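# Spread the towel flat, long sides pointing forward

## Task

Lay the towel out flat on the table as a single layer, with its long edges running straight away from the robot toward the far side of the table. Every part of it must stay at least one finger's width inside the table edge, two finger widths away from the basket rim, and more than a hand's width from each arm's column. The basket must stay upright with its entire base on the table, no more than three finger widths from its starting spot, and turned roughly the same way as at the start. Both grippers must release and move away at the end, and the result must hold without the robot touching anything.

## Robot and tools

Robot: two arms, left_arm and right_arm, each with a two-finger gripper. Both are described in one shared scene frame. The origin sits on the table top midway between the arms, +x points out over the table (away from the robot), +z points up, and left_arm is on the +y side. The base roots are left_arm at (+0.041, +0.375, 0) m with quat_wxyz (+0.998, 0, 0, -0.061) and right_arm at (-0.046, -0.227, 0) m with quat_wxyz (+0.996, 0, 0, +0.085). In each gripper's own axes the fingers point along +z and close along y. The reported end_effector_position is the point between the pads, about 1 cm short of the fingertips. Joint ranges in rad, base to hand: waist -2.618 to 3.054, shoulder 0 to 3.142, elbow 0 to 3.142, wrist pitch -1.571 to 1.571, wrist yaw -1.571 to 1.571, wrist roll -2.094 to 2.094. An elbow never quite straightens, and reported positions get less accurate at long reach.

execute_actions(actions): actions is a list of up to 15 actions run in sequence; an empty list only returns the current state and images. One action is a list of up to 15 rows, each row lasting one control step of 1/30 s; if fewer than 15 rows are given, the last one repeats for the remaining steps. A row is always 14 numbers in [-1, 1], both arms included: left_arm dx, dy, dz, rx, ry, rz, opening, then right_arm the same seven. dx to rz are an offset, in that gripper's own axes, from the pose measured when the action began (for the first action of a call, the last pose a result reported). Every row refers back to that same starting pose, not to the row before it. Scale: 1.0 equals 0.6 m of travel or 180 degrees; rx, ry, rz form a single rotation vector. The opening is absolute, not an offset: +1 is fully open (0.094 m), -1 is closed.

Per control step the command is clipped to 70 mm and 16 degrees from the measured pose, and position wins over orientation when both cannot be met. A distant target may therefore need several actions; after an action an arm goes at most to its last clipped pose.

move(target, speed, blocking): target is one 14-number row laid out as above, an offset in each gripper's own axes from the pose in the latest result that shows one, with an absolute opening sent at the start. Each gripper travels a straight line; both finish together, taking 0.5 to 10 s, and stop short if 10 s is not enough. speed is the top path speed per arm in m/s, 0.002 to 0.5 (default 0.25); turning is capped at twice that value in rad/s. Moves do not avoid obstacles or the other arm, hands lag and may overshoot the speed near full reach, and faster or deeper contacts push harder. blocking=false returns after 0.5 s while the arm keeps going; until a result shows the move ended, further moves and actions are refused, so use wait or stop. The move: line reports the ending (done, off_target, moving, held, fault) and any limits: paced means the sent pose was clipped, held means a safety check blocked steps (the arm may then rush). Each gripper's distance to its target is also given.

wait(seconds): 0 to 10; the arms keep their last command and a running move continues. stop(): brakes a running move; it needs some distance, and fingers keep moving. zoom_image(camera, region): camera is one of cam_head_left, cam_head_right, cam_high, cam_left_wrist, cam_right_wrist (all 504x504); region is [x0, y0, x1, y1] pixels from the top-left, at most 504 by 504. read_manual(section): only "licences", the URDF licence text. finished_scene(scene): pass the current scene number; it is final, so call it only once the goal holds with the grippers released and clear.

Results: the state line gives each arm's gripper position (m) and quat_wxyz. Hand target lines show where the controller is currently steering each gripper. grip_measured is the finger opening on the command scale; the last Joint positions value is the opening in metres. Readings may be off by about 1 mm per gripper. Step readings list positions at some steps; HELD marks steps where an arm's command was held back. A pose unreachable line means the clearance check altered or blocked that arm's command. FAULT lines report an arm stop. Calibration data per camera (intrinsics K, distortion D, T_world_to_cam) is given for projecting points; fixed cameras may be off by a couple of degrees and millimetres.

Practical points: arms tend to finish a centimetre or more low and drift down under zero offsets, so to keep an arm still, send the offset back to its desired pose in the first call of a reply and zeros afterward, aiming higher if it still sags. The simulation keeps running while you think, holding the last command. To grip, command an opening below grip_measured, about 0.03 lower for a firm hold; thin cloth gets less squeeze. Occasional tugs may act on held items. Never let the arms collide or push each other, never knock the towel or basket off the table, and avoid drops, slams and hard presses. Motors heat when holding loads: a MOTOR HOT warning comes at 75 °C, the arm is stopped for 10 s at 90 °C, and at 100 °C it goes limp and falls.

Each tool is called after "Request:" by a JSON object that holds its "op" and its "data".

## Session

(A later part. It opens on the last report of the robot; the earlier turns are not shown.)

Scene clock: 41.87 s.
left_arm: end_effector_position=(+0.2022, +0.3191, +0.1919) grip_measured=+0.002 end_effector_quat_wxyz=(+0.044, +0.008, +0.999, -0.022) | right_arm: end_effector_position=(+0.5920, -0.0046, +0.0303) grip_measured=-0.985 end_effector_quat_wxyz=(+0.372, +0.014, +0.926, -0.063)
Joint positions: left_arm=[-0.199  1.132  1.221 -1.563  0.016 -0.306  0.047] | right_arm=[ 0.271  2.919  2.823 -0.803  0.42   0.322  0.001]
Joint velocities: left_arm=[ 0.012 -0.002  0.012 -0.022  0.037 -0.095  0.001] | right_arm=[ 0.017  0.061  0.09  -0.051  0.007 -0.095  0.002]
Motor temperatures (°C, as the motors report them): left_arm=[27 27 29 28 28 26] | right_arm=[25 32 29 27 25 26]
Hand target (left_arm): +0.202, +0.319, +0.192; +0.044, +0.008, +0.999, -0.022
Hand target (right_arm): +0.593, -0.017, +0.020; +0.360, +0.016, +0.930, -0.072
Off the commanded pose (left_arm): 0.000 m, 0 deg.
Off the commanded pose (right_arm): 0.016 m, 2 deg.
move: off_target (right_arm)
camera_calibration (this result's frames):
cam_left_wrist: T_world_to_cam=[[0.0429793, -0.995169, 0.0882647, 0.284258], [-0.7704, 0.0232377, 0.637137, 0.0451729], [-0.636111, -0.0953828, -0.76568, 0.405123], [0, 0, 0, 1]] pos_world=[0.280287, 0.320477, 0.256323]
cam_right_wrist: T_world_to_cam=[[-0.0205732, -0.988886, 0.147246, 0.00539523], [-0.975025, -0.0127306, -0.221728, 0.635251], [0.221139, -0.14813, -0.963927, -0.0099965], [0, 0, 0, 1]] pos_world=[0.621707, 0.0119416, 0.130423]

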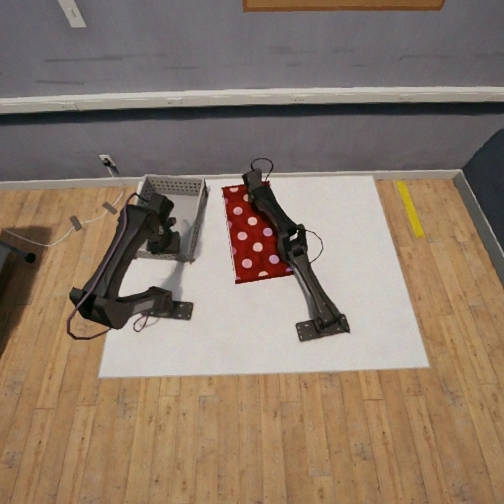

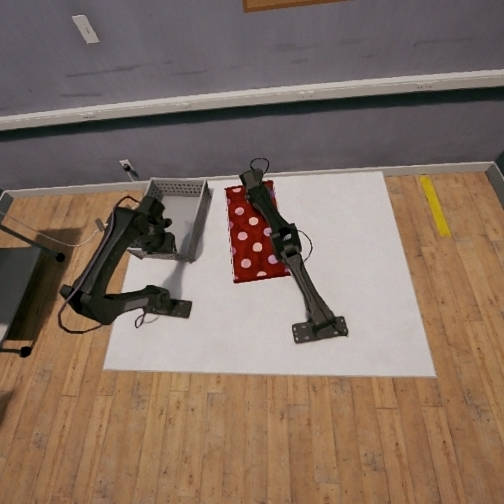

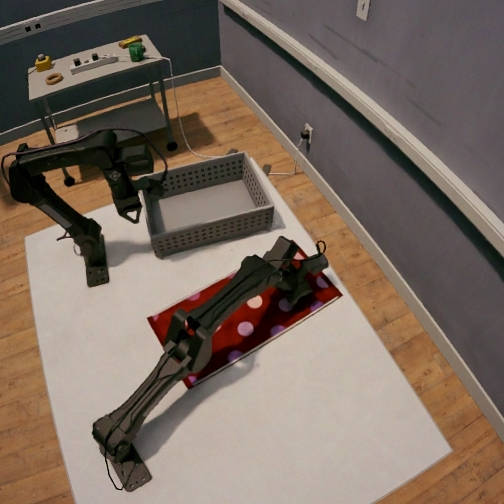

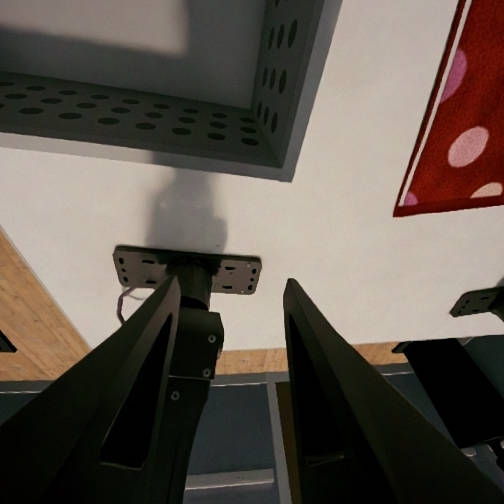

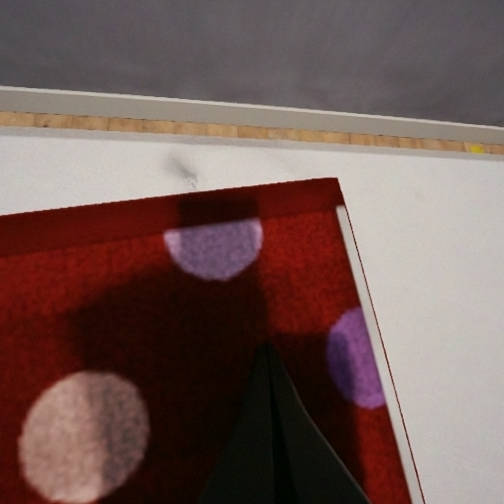

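Request:
{"op": "move", "data": {"target": [0,0,0,0,0,0,0,0.043,-0.085,-0.006,0,0,0,-1], "speed": 0.06}}

Request:
{"op": "move", "data": {"target": [0,0,0,0,0,0,0,-0.1,-0.02,-0.14,0,0,0,-1], "speed": 0.15}}

Request:
{"op": "move", "data": {"target": [0,0,0,0,0,0,0,0,-0.45,-0.25,0,0,0,-1]}}

Scene clock: 43.23 s.
left_arm: end_effector_position=(+0.2022, +0.3191, +0.1919) grip_measured=+0.002 end_effector_quat_wxyz=(+0.044, +0.008, +0.999, -0.022) | right_arm: end_effector_position=(+0.5717, -0.0401, +0.0299) grip_measured=-0.985 end_effector_quat_wxyz=(+0.386, +0.011, +0.921, -0.050)
Joint positions: left_arm=[-0.199  1.132  1.221 -1.563  0.016 -0.306  0.047] | right_arm=[ 0.222  2.556  2.085 -0.374  0.374  0.273  0.001]
Joint velocities: left_arm=[ 0.012  0.012  0.007  0.022 -0.007  0.066  0.   ] | right_arm=[-0.007 -0.022 -0.027  0.007 -0.007 -0.037  0.   ]
Motor temperatures (°C, as the motors report them): left_arm=[27 27 29 28 28 26] | right_arm=[25 32 29 27 25 26]
Hand target (left_arm): +0.202, +0.319, +0.192; +0.044, +0.008, +0.999, -0.022
Hand target (right_arm): +0.568, -0.055, +0.022; +0.373, +0.013, +0.926, -0.063
Off the commanded pose (left_arm): 0.000 m, 0 deg.
Off the commanded pose (right_arm): 0.018 m, 2 deg.
move: off_target (right_arm)
camera_calibration (this result's frames):
cam_left_wrist: T_world_to_cam=[[0.0429793, -0.995169, 0.0882647, 0.284258], [-0.7704, 0.0232377, 0.637137, 0.0451729], [-0.636111, -0.0953828, -0.76568, 0.405123], [0, 0, 0, 1]] pos_world=[0.280287, 0.320477, 0.256323]
cam_right_wrist: T_world_to_cam=[[-0.00857191, -0.991837, 0.127223, -0.0364921], [-0.967661, -0.0238486, -0.251123, 0.611115], [0.252107, -0.125261, -0.959558, -0.028053], [0, 0, 0, 1]] pos_world=[0.598112, -0.025134, 0.131189]

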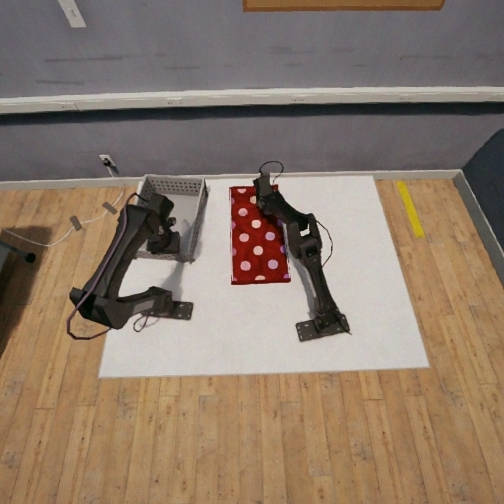

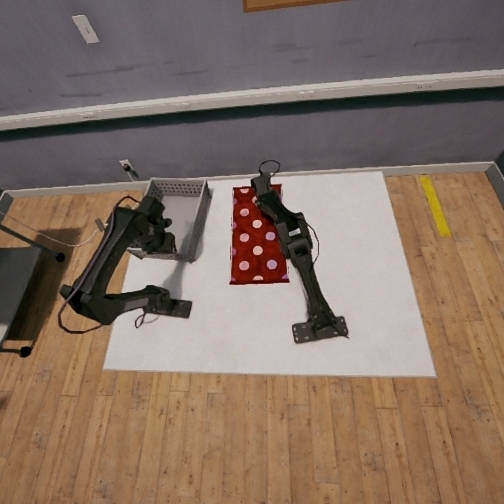

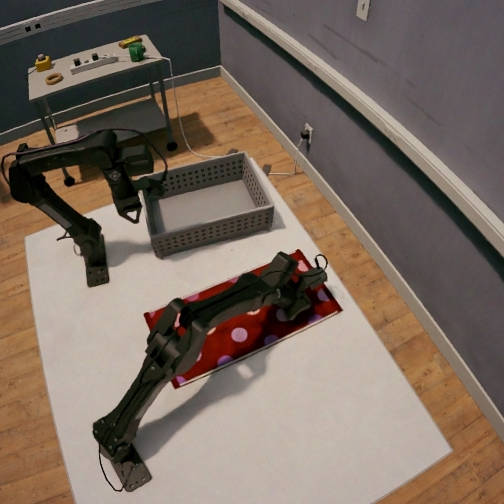

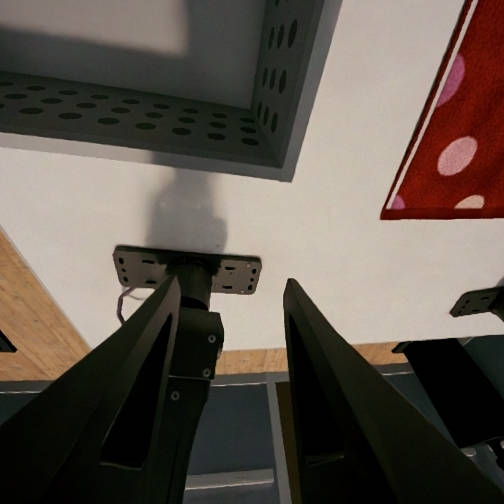

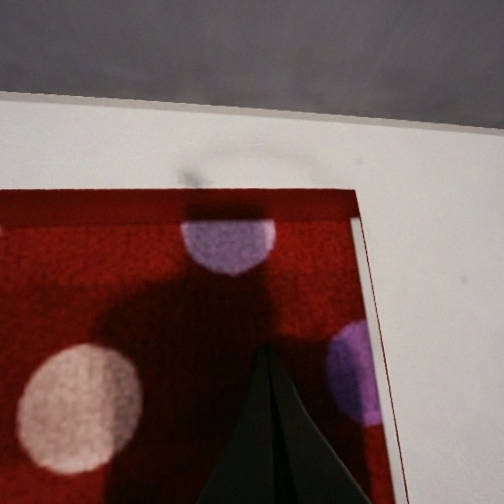

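Scene clock: 44.60 s.
left_arm: end_effector_position=(+0.2022, +0.3191, +0.1919) grip_measured=+0.002 end_effector_quat_wxyz=(+0.044, +0.008, +0.999, -0.022) | right_arm: end_effector_position=(+0.5537, -0.0472, +0.1189) grip_measured=-0.985 end_effector_quat_wxyz=(+0.374, +0.007, +0.926, -0.055)
Joint positions: left_arm=[-0.199  1.132  1.221 -1.563  0.016 -0.306  0.047] | right_arm=[ 0.222  2.426  2.219 -0.667  0.372  0.273  0.001]
Joint velocities: left_arm=[-0.022 -0.017 -0.002 -0.022  0.022 -0.051  0.   ] | right_arm=[-0.007  0.002  0.002 -0.037 -0.007  0.022  0.   ]
Motor temperatures (°C, as the motors report them): left_arm=[27 27 29 28 28 26] | right_arm=[25 32 29 27 25 26]
Hand target (left_arm): +0.202, +0.319, +0.192; +0.044, +0.008, +0.999, -0.022
Hand target (right_arm): +0.555, -0.041, +0.132; +0.386, +0.011, +0.921, -0.050
Off the commanded pose (left_arm): 0.000 m, 0 deg.
Off the commanded pose (right_arm): 0.014 m, 2 deg.
move: off_target (right_arm)
camera_calibration (this result's frames):
cam_left_wrist: T_world_to_cam=[[0.0429793, -0.995169, 0.0882647, 0.284258], [-0.7704, 0.0232377, 0.637137, 0.0451729], [-0.636111, -0.0953828, -0.76568, 0.405123], [0, 0, 0, 1]] pos_world=[0.280287, 0.320477, 0.256323]
cam_right_wrist: T_world_to_cam=[[-0.00377417, -0.990573, 0.136934, -0.0587677], [-0.974049, -0.027348, -0.224681, 0.616125], [0.226308, -0.134228, -0.964763, 0.075423], [0, 0, 0, 1]] pos_world=[0.582845, -0.03124, 0.219244]

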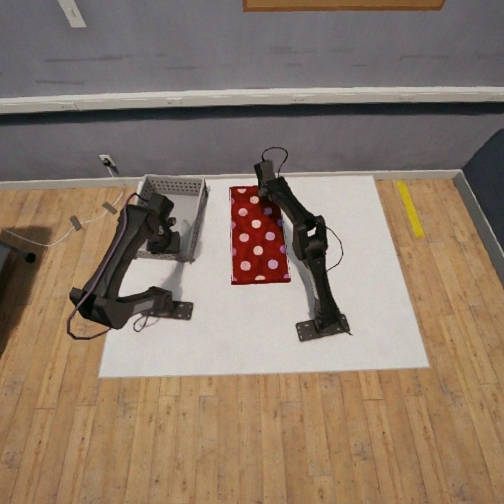

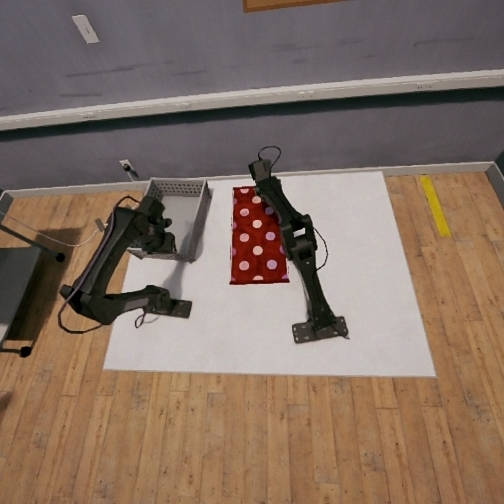

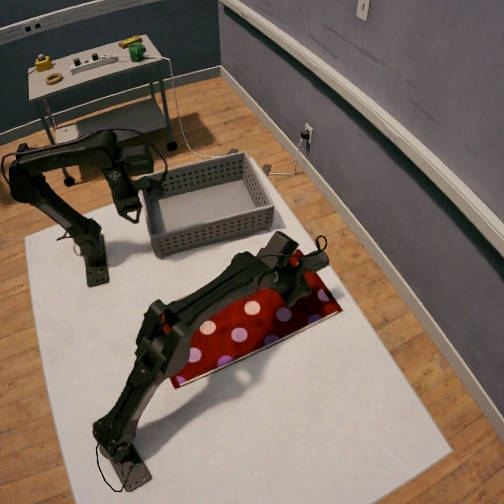

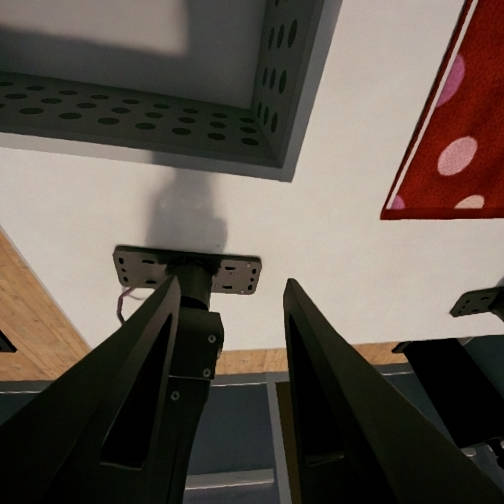

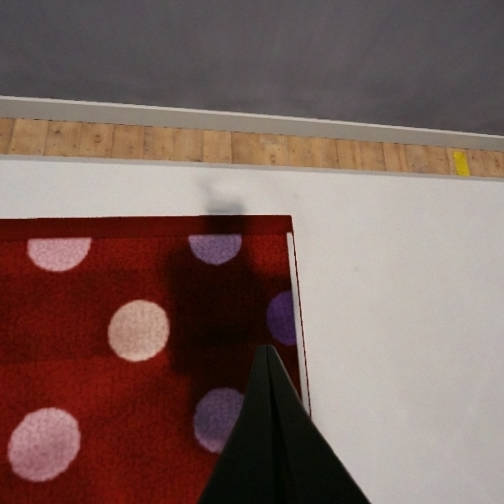

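Scene clock: 46.50 s.
left_arm: end_effector_position=(+0.2022, +0.3191, +0.1919) grip_measured=+0.002 end_effector_quat_wxyz=(+0.044, +0.008, +0.999, -0.022) | right_arm: end_effector_position=(+0.4347, -0.3009, +0.2459) grip_measured=-0.985 end_effector_quat_wxyz=(+0.363, +0.010, +0.930, -0.063)
Joint positions: left_arm=[-0.199  1.132  1.221 -1.563  0.016 -0.306  0.047] | right_arm=[-0.316  1.757  1.712 -0.772  0.026 -0.134  0.001]
Joint velocities: left_arm=[-0.012 -0.007  0.002  0.007 -0.022  0.022  0.   ] | right_arm=[ 0.002 -0.012 -0.012 -0.022  0.022 -0.095 -0.002]
Motor temperatures (°C, as the motors report them): left_arm=[27 27 29 28 28 26] | right_arm=[25 33 29 28 25 26]
Hand target (left_arm): +0.202, +0.319, +0.192; +0.044, +0.008, +0.999, -0.022
Hand target (right_arm): +0.436, -0.299, +0.260; +0.377, +0.005, +0.924, -0.062
Off the commanded pose (left_arm): 0.000 m, 0 deg.
Off the commanded pose (right_arm): 0.006 m, 2 deg.
move: done
camera_calibration (this result's frames):
cam_left_wrist: T_world_to_cam=[[0.0429793, -0.995169, 0.0882647, 0.284258], [-0.7704, 0.0232377, 0.637137, 0.0451729], [-0.636111, -0.0953828, -0.76568, 0.405123], [0, 0, 0, 1]] pos_world=[0.280287, 0.320477, 0.256323]
cam_right_wrist: T_world_to_cam=[[-0.0123559, -0.988522, 0.150573, -0.326881], [-0.979214, -0.0185266, -0.201982, 0.521123], [0.202453, -0.149939, -0.967745, 0.197257], [0, 0, 0, 1]] pos_world=[0.466317, -0.283898, 0.345371]

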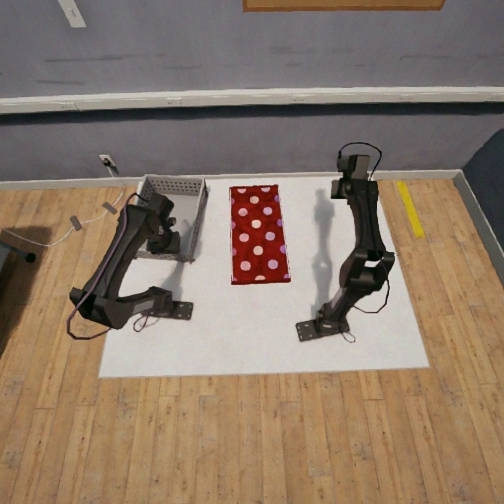

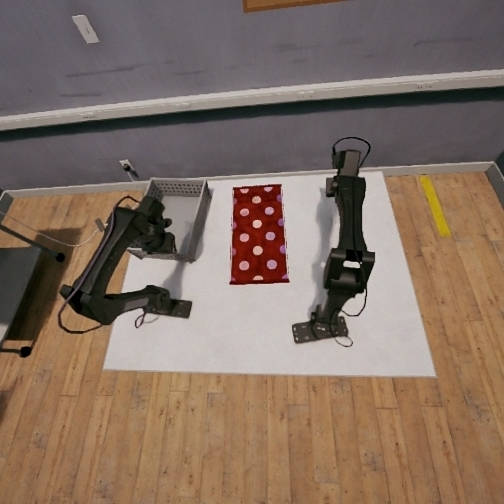

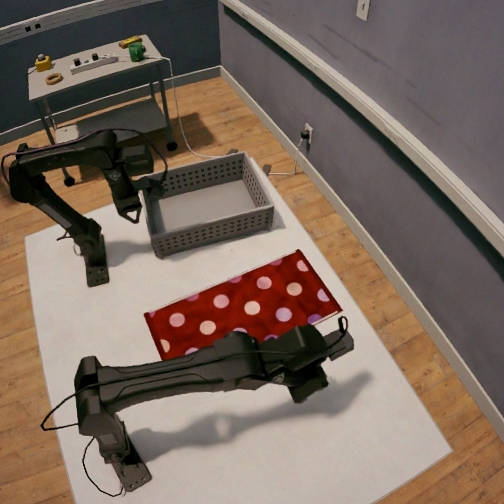

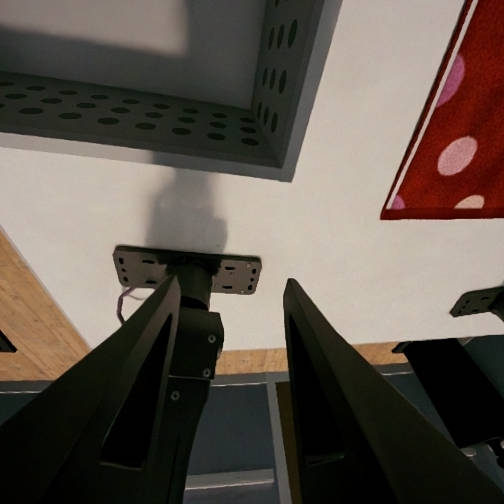

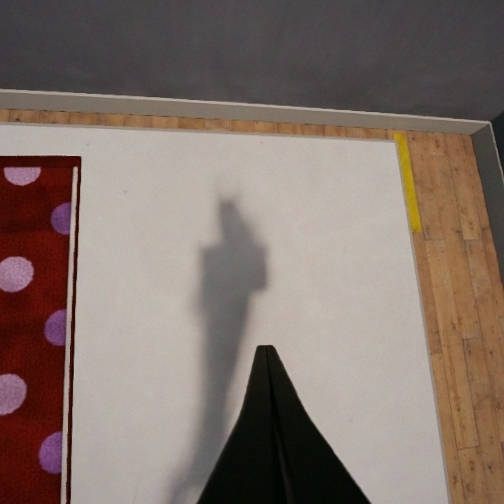

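Request:
{"op": "finished_scene", "data": {"scene": 1}}

The scene is finished: the task was done.


## Next scene

The same job, from a new start.

Request:
{"op": "execute_actions", "data": {"actions": []}}

Scene clock: 0.00 s.
left_arm: end_effector_position=(+0.5235, +0.3534, +0.1812) grip_measured=+1.000 end_effector_quat_wxyz=(+0.615, -0.497, +0.589, -0.165) | right_arm: end_effector_position=(-0.1072, +0.2344, +0.2752) grip_measured=+1.000 end_effector_quat_wxyz=(-0.547, +0.744, -0.183, -0.337)
Joint positions: left_arm=[-0.167  1.74   0.879  0.61  -0.711 -1.128  0.094] | right_arm=[ 1.422  1.42   0.937  0.3   -0.284 -0.829  0.094]
Joint velocities: left_arm=[-0.007 -0.012 -0.002  0.007  0.007  0.022  0.   ] | right_arm=[-0.017  0.007 -0.002 -0.051  0.007 -0.066  0.   ]
Motor temperatures (°C, as the motors report them): left_arm=[27 27 28 28 28 26] | right_arm=[25 28 27 27 25 26]
Hand target (left_arm): +0.523, +0.354, +0.184; +0.616, -0.496, +0.589, -0.163
Hand target (right_arm): -0.108, +0.234, +0.285; -0.554, +0.736, -0.181, -0.343
camera_calibration (this result's frames):
cam_left_wrist: T_world_to_cam=[[0.329957, -0.415603, 0.847587, -0.187153], [-0.439379, -0.862298, -0.251771, 0.59948], [0.835509, -0.289338, -0.467128, -0.15138], [0, 0, 0, 1]] pos_world=[0.45163, 0.395349, 0.238846]
cam_right_wrist: T_world_to_cam=[[0.59196, 0.332266, 0.734291, -0.214292], [0.797118, -0.375997, -0.472472, 0.355027], [0.119105, 0.865001, -0.48743, 0.0365087], [0, 0, 0, 1]] pos_world=[-0.160494, 0.173111, 0.342888]

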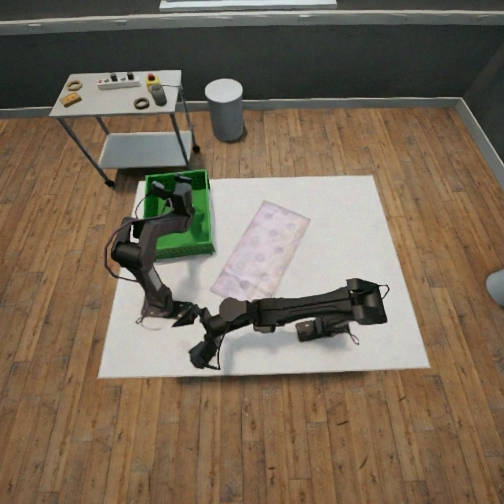

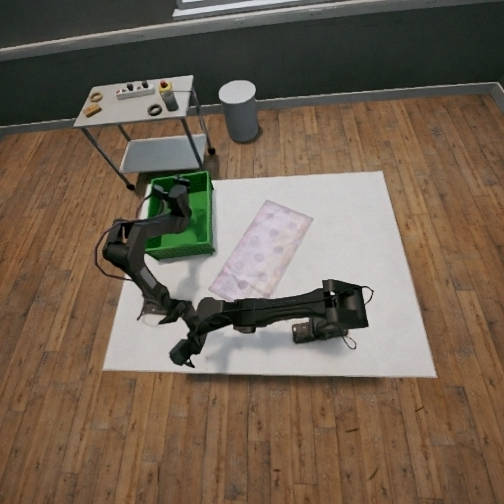

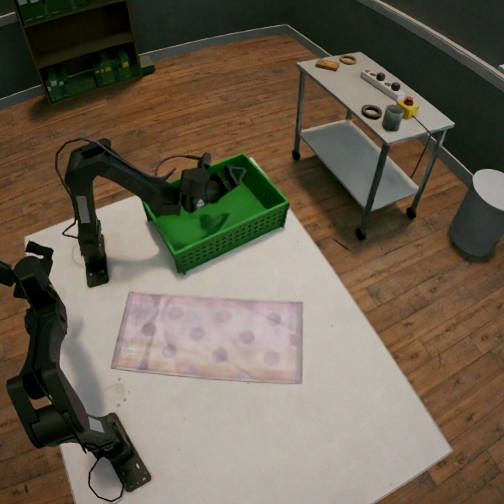

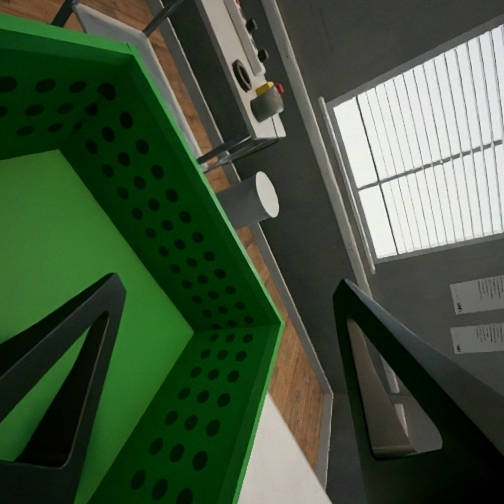

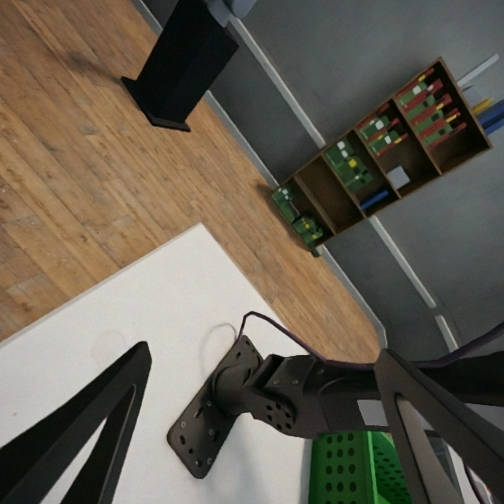

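Request:
{"op": "move", "data": {"target": [0,0,0,0,0,0,1,0.78,-0.125,-0.878,0.468,0.371,0.48,-1], "speed": 0.3}}

Scene clock: 4.90 s.
left_arm: end_effector_position=(+0.5235, +0.3534, +0.1812) grip_measured=+1.000 end_effector_quat_wxyz=(+0.615, -0.497, +0.589, -0.165) | right_arm: end_effector_position=(+0.4248, -0.1942, +0.0900) grip_measured=-0.985 end_effector_quat_wxyz=(+0.342, -0.013, +0.940, -0.007)
Joint positions: left_arm=[-0.167  1.74   0.879  0.61  -0.711 -1.128  0.094] | right_arm=[-0.08   1.798  1.171 -0.248  0.061  0.04   0.001]
Joint velocities: left_arm=[-0.002  0.002  0.017  0.051 -0.037 -0.007  0.   ] | right_arm=[ 0.007  0.002 -0.002  0.022  0.022  0.007  0.   ]
Motor temperatures (°C, as the motors report them): left_arm=[27 28 28 29 28 26] | right_arm=[25 28 28 28 25 26]
Hand target (left_arm): +0.524, +0.353, +0.181; +0.615, -0.497, +0.589, -0.165
Hand target (right_arm): +0.433, -0.199, +0.101; +0.354, -0.003, +0.935, -0.010
Off the commanded pose (left_arm): 0.000 m, 0 deg.
Off the commanded pose (right_arm): 0.007 m, 2 deg.
move: done
camera_calibration (this result's frames):
cam_left_wrist: T_world_to_cam=[[0.329957, -0.415603, 0.847587, -0.187153], [-0.439379, -0.862298, -0.251771, 0.59948], [0.835509, -0.289338, -0.467128, -0.15138], [0, 0, 0, 1]] pos_world=[0.45163, 0.395349, 0.238846]
cam_right_wrist: T_world_to_cam=[[0.073777, -0.995523, 0.0590875, -0.22784], [-0.983913, -0.0823269, -0.158547, 0.467606], [0.162701, -0.0464398, -0.985582, 0.10294], [0, 0, 0, 1]] pos_world=[0.460145, -0.183543, 0.189055]

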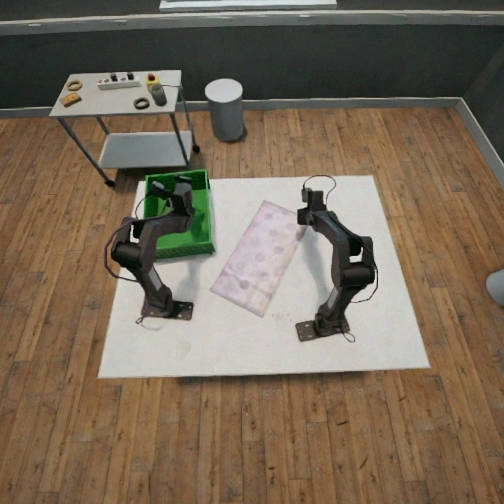

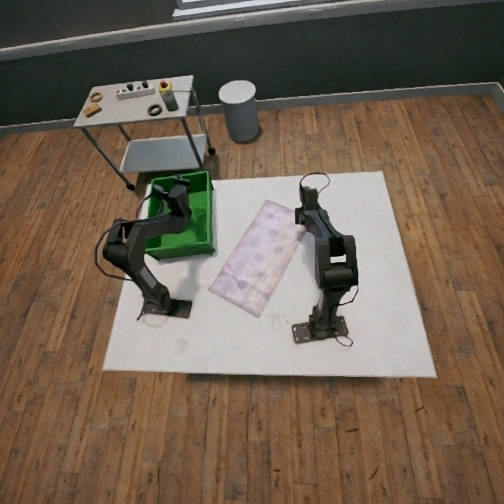

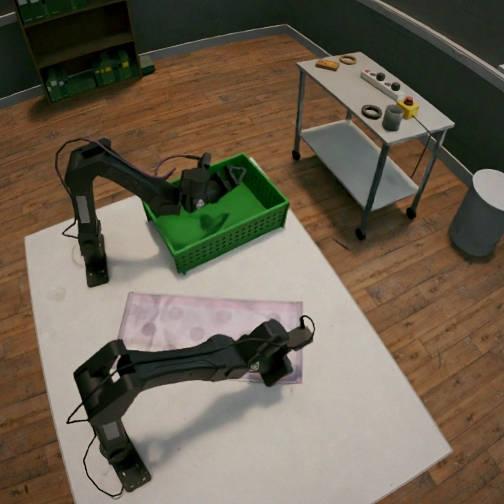

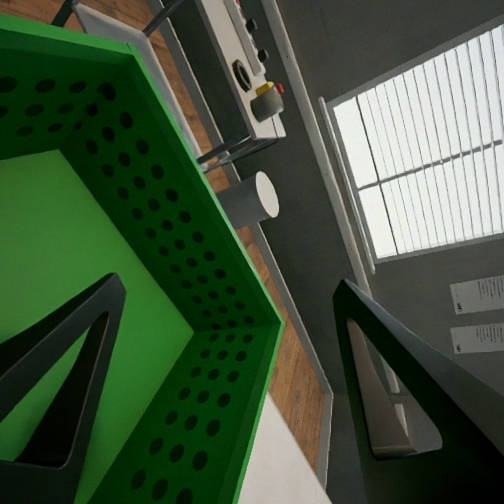

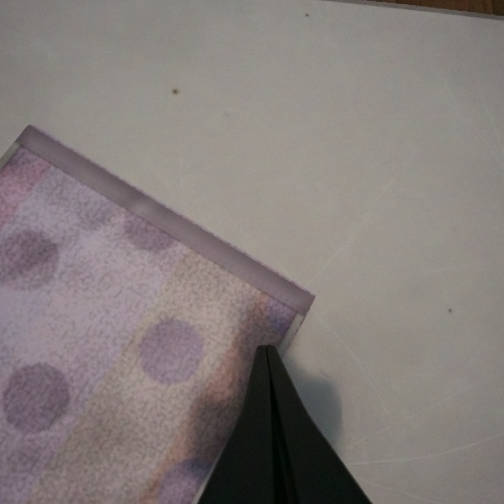

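Request:
{"op": "move", "data": {"target": [0,0,0,0,0,0,1,0.085,0.02,0.1,0,0,0,-1], "speed": 0.08}}

Request:
{"op": "move", "data": {"target": [0,0,0,0,0,0,1,-0.21,0.11,0.19,0,-0.03,0,-1], "speed": 0.08}}

Scene clock: 6.40 s.
left_arm: end_effector_position=(+0.5235, +0.3534, +0.1812) grip_measured=+1.000 end_effector_quat_wxyz=(+0.615, -0.497, +0.589, -0.165) | right_arm: end_effector_position=(+0.4317, -0.1884, +0.0253) grip_measured=-0.985 end_effector_quat_wxyz=(+0.359, -0.012, +0.933, -0.005)
Joint positions: left_arm=[-0.167  1.74   0.879  0.61  -0.711 -1.128  0.094] | right_arm=[-0.066  1.938  1.034  0.064  0.072  0.053  0.001]
Joint velocities: left_arm=[ 0.012 -0.007 -0.017  0.022 -0.022 -0.051  0.   ] | right_arm=[-0.012 -0.002 -0.007  0.007  0.051  0.037 -0.001]
Motor temperatures (°C, as the motors report them): left_arm=[27 28 28 29 28 26] | right_arm=[25 29 28 28 25 26]
Hand target (left_arm): +0.524, +0.353, +0.181; +0.615, -0.497, +0.589, -0.165
Hand target (right_arm): +0.422, -0.185, +0.011; +0.341, -0.013, +0.940, -0.006
Off the commanded pose (left_arm): 0.000 m, 0 deg.
Off the commanded pose (right_arm): 0.017 m, 2 deg.
move: off_target (right_arm)
camera_calibration (this result's frames):
cam_left_wrist: T_world_to_cam=[[0.329957, -0.415603, 0.847587, -0.187153], [-0.439379, -0.862298, -0.251771, 0.59948], [0.835509, -0.289338, -0.467128, -0.15138], [0, 0, 0, 1]] pos_world=[0.45163, 0.395349, 0.238846]
cam_right_wrist: T_world_to_cam=[[0.0697339, -0.995863, 0.0582637, -0.21704], [-0.977463, -0.0798782, -0.195413, 0.463194], [0.199258, -0.0433237, -0.978989, 0.0229231], [0, 0, 0, 1]] pos_world=[0.463323, -0.17815, 0.125601]

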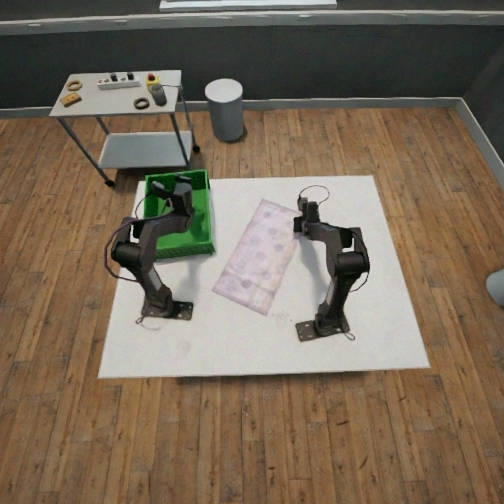

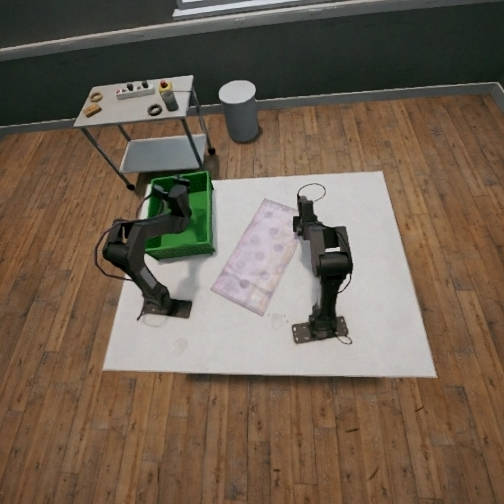

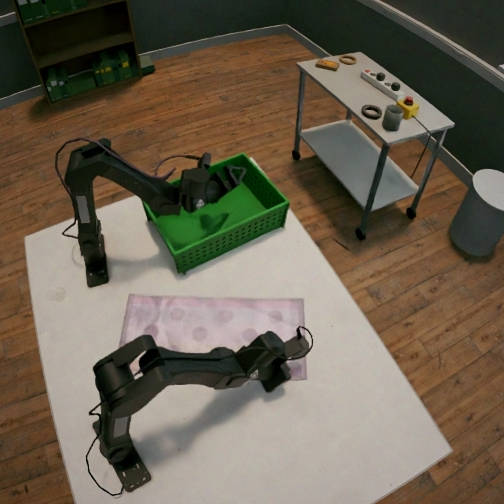

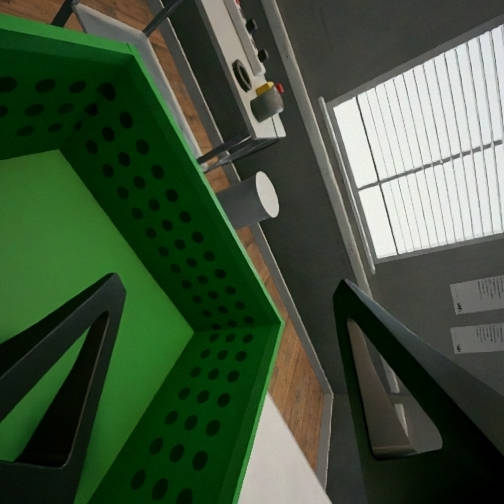

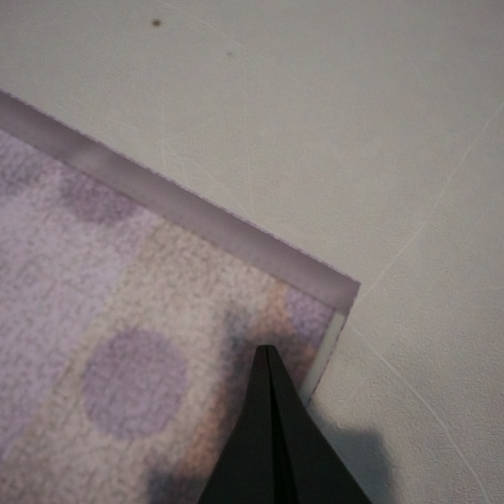

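Scene clock: 9.00 s.
left_arm: end_effector_position=(+0.5235, +0.3534, +0.1812) grip_measured=+1.000 end_effector_quat_wxyz=(+0.615, -0.497, +0.589, -0.165) | right_arm: end_effector_position=(+0.6046, -0.1269, +0.0307) grip_measured=-0.985 end_effector_quat_wxyz=(+0.422, -0.010, +0.907, -0.002)
Joint positions: left_arm=[-0.167  1.74   0.879  0.61  -0.711 -1.128  0.094] | right_arm=[ 0.018  2.507  1.929 -0.131  0.14   0.103  0.001]
Joint velocities: left_arm=[-0.012 -0.032  0.022  0.022 -0.007 -0.037  0.   ] | right_arm=[-0.012  0.012 -0.007  0.007 -0.066 -0.007 -0.001]
Motor temperatures (°C, as the motors report them): left_arm=[27 28 29 30 28 26] | right_arm=[25 29 28 28 25 26]
Hand target (left_arm): +0.524, +0.353, +0.181; +0.615, -0.497, +0.589, -0.165
Hand target (right_arm): +0.599, -0.121, +0.020; +0.403, -0.012, +0.915, -0.004
Off the commanded pose (left_arm): 0.000 m, 0 deg.
Off the commanded pose (right_arm): 0.011 m, 2 deg.
move: off_target (right_arm)
camera_calibration (this result's frames):
cam_left_wrist: T_world_to_cam=[[0.329957, -0.415603, 0.847587, -0.187153], [-0.439379, -0.862298, -0.251771, 0.59948], [0.835509, -0.289338, -0.467128, -0.15138], [0, 0, 0, 1]] pos_world=[0.45163, 0.395349, 0.238846]
cam_right_wrist: T_world_to_cam=[[0.0621136, -0.996327, 0.0589372, -0.163618], [-0.942031, -0.0780323, -0.326327, 0.621074], [0.329728, -0.0352513, -0.943418, -0.0824788], [0, 0, 0, 1]] pos_world=[0.622429, -0.117461, 0.134504]

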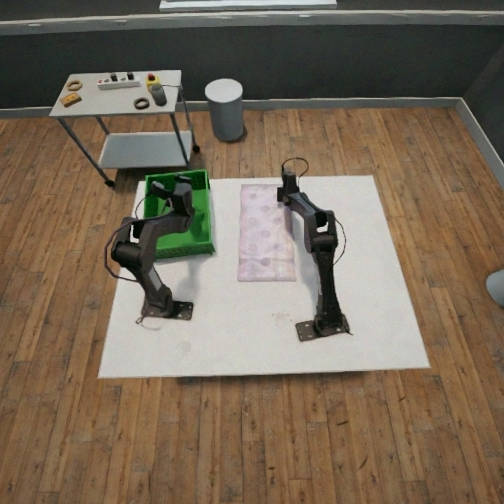

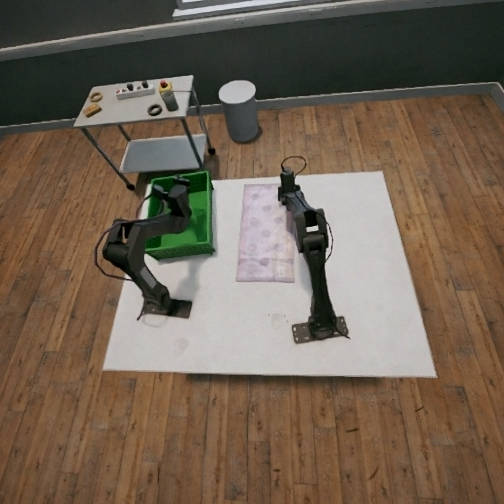

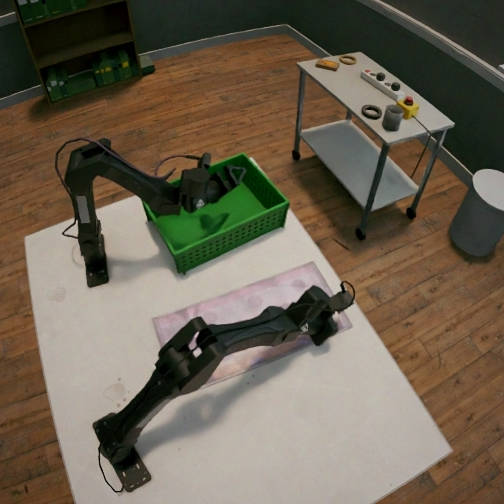

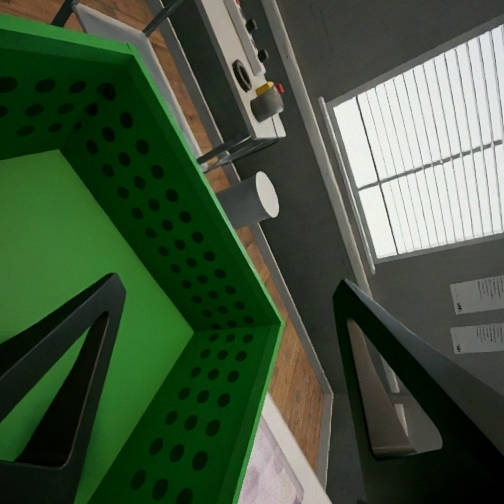

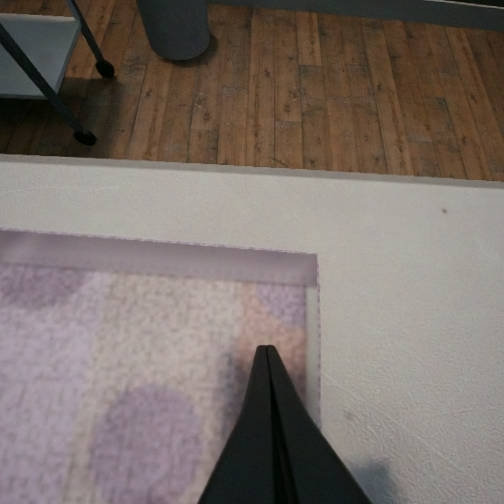

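Request:
{"op": "move", "data": {"target": [-0.09,-0.13,-0.03,0,0,0,1,-0.12,0,-0.13,0,0,0,-1], "speed": 0.15}}

Request:
{"op": "move", "data": {"target": [0,0,0,0,0,0,1,0,-0.35,-0.25,0,0,0,-1]}}

Scene clock: 10.50 s.
left_arm: end_effector_position=(+0.5242, +0.3532, +0.2646) grip_measured=+1.000 end_effector_quat_wxyz=(+0.613, -0.496, +0.593, -0.162) | right_arm: end_effector_position=(+0.5902, -0.1297, +0.1195) grip_measured=-0.985 end_effector_quat_wxyz=(+0.407, -0.011, +0.914, -0.005)
Joint positions: left_arm=[-0.167  1.598  1.098  0.239 -0.711 -1.128  0.094] | right_arm=[ 0.018  2.372  2.069 -0.439  0.14   0.103  0.001]
Joint velocities: left_arm=[-0.007 -0.007  0.012 -0.037  0.007  0.007  0.   ] | right_arm=[-0.002 -0.002 -0.012 -0.081 -0.022  0.037 -0.   ]
Motor temperatures (°C, as the motors report them): left_arm=[27 29 29 30 28 26] | right_arm=[25 30 28 28 25 26]
Hand target (left_arm): +0.522, +0.354, +0.277; +0.616, -0.496, +0.589, -0.165
Hand target (right_arm): +0.593, -0.125, +0.136; +0.421, -0.010, +0.907, -0.002
Off the commanded pose (left_arm): 0.013 m, 1 deg.
Off the commanded pose (right_arm): 0.017 m, 2 deg.
move: off_target (left_arm, right_arm)
camera_calibration (this result's frames):
cam_left_wrist: T_world_to_cam=[[0.338403, -0.418401, 0.842867, -0.260386], [-0.441959, -0.861442, -0.250179, 0.621246], [0.830756, -0.287851, -0.476431, -0.108646], [0, 0, 0, 1]] pos_world=[0.452939, 0.394948, 0.323131]
cam_right_wrist: T_world_to_cam=[[0.0638484, -0.995982, 0.0628021, -0.172139], [-0.952178, -0.0796405, -0.294981, 0.63828], [0.298797, -0.0409648, -0.953437, 0.0246287], [0, 0, 0, 1]] pos_world=[0.611388, -0.119606, 0.222573]

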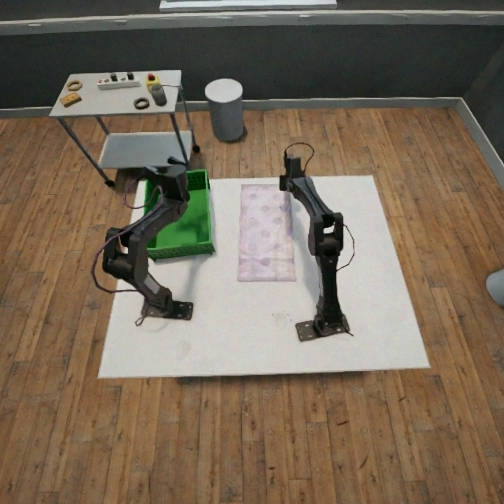

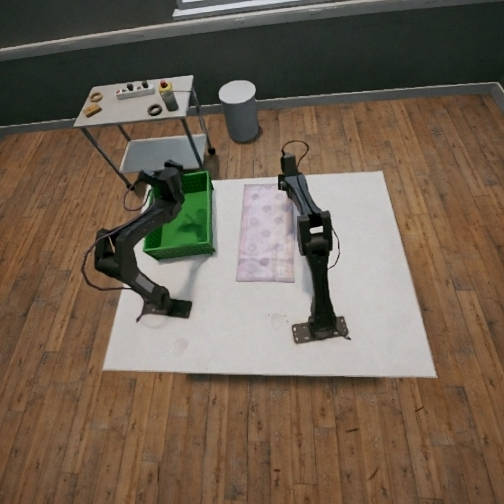

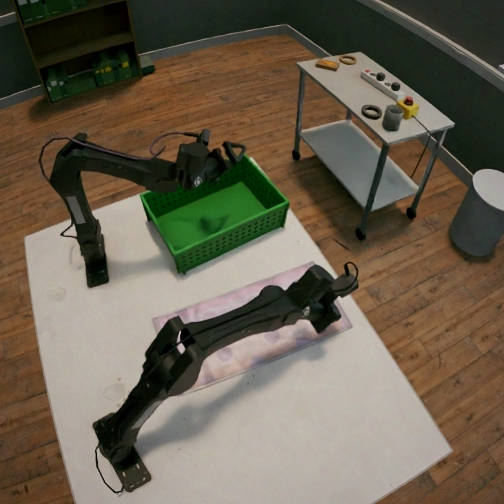

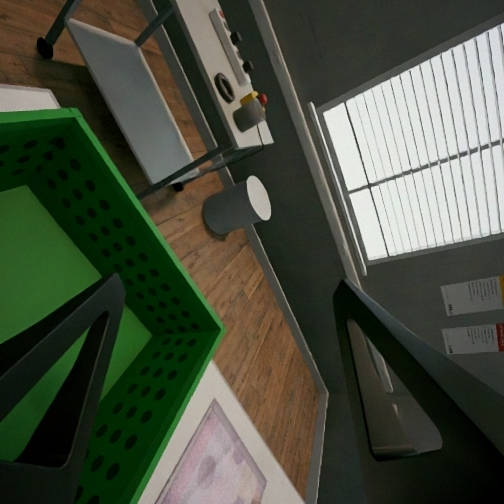

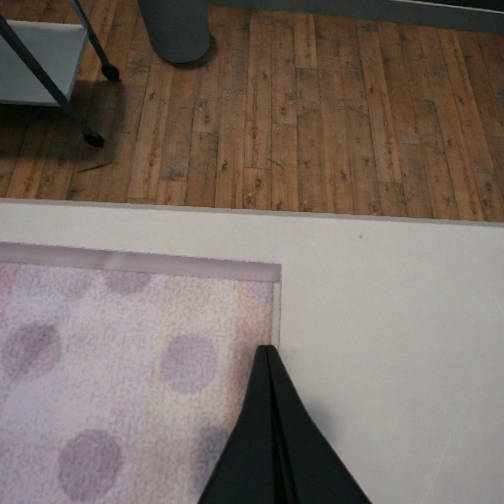

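Scene clock: 12.20 s.
left_arm: end_effector_position=(+0.5242, +0.3532, +0.2646) grip_measured=+1.000 end_effector_quat_wxyz=(+0.613, -0.496, +0.593, -0.162) | right_arm: end_effector_position=(+0.4798, -0.3444, +0.2117) grip_measured=-0.985 end_effector_quat_wxyz=(+0.391, -0.003, +0.920, -0.013)
Joint positions: left_arm=[-0.167  1.598  1.098  0.239 -0.711 -1.128  0.094] | right_arm=[-0.452  1.928  1.763 -0.618 -0.181 -0.213  0.001]
Joint velocities: left_arm=[-0.007  0.012  0.007 -0.022 -0.051  0.007  0.   ] | right_arm=[ 0.007  0.002  0.012 -0.037  0.007  0.007 -0.002]
Motor temperatures (°C, as the motors report them): left_arm=[27 29 29 30 28 26] | right_arm=[25 30 29 29 25 26]
Hand target (left_arm): +0.524, +0.353, +0.265; +0.613, -0.496, +0.593, -0.162
Hand target (right_arm): +0.482, -0.340, +0.229; +0.408, -0.014, +0.913, -0.011
Off the commanded pose (left_arm): 0.000 m, 0 deg.
Off the commanded pose (right_arm): 0.013 m, 2 deg.
move: off_target (right_arm)
camera_calibration (this result's frames):
cam_left_wrist: T_world_to_cam=[[0.338403, -0.418401, 0.842867, -0.260386], [-0.441959, -0.861442, -0.250179, 0.621246], [0.830756, -0.287851, -0.476431, -0.108646], [0, 0, 0, 1]] pos_world=[0.452939, 0.394948, 0.323131]
cam_right_wrist: T_world_to_cam=[[0.0453241, -0.996586, 0.0690043, -0.377418], [-0.962961, -0.0619653, -0.262425, 0.547636], [0.265805, -0.0545543, -0.962482, 0.149842], [0, 0, 0, 1]] pos_world=[0.50463, -0.334021, 0.313977]

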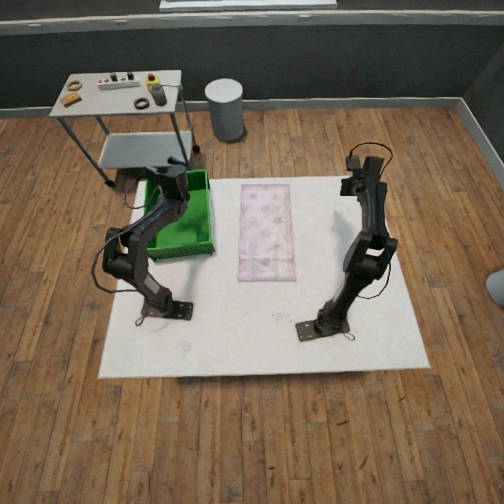

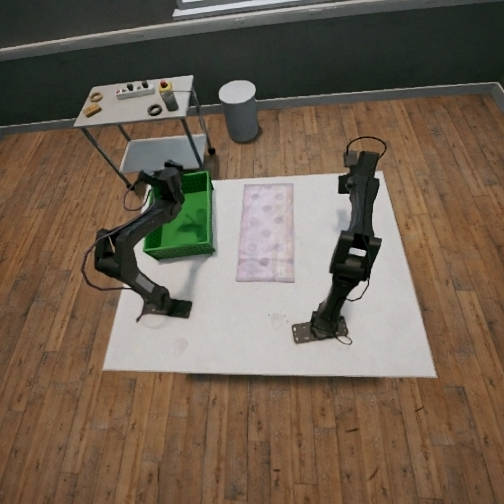

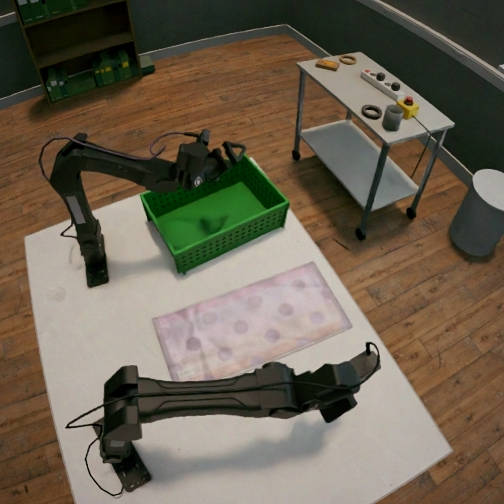

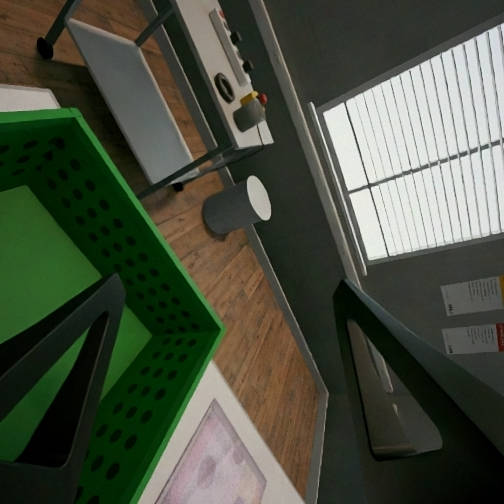

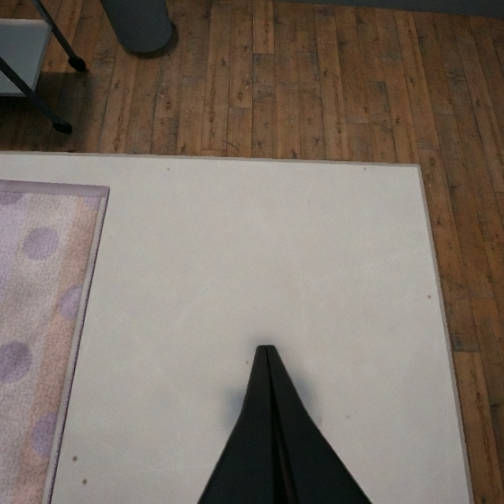

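Request:
{"op": "finished_scene", "data": {"scene": 2}}

The scene is finished: the task was done.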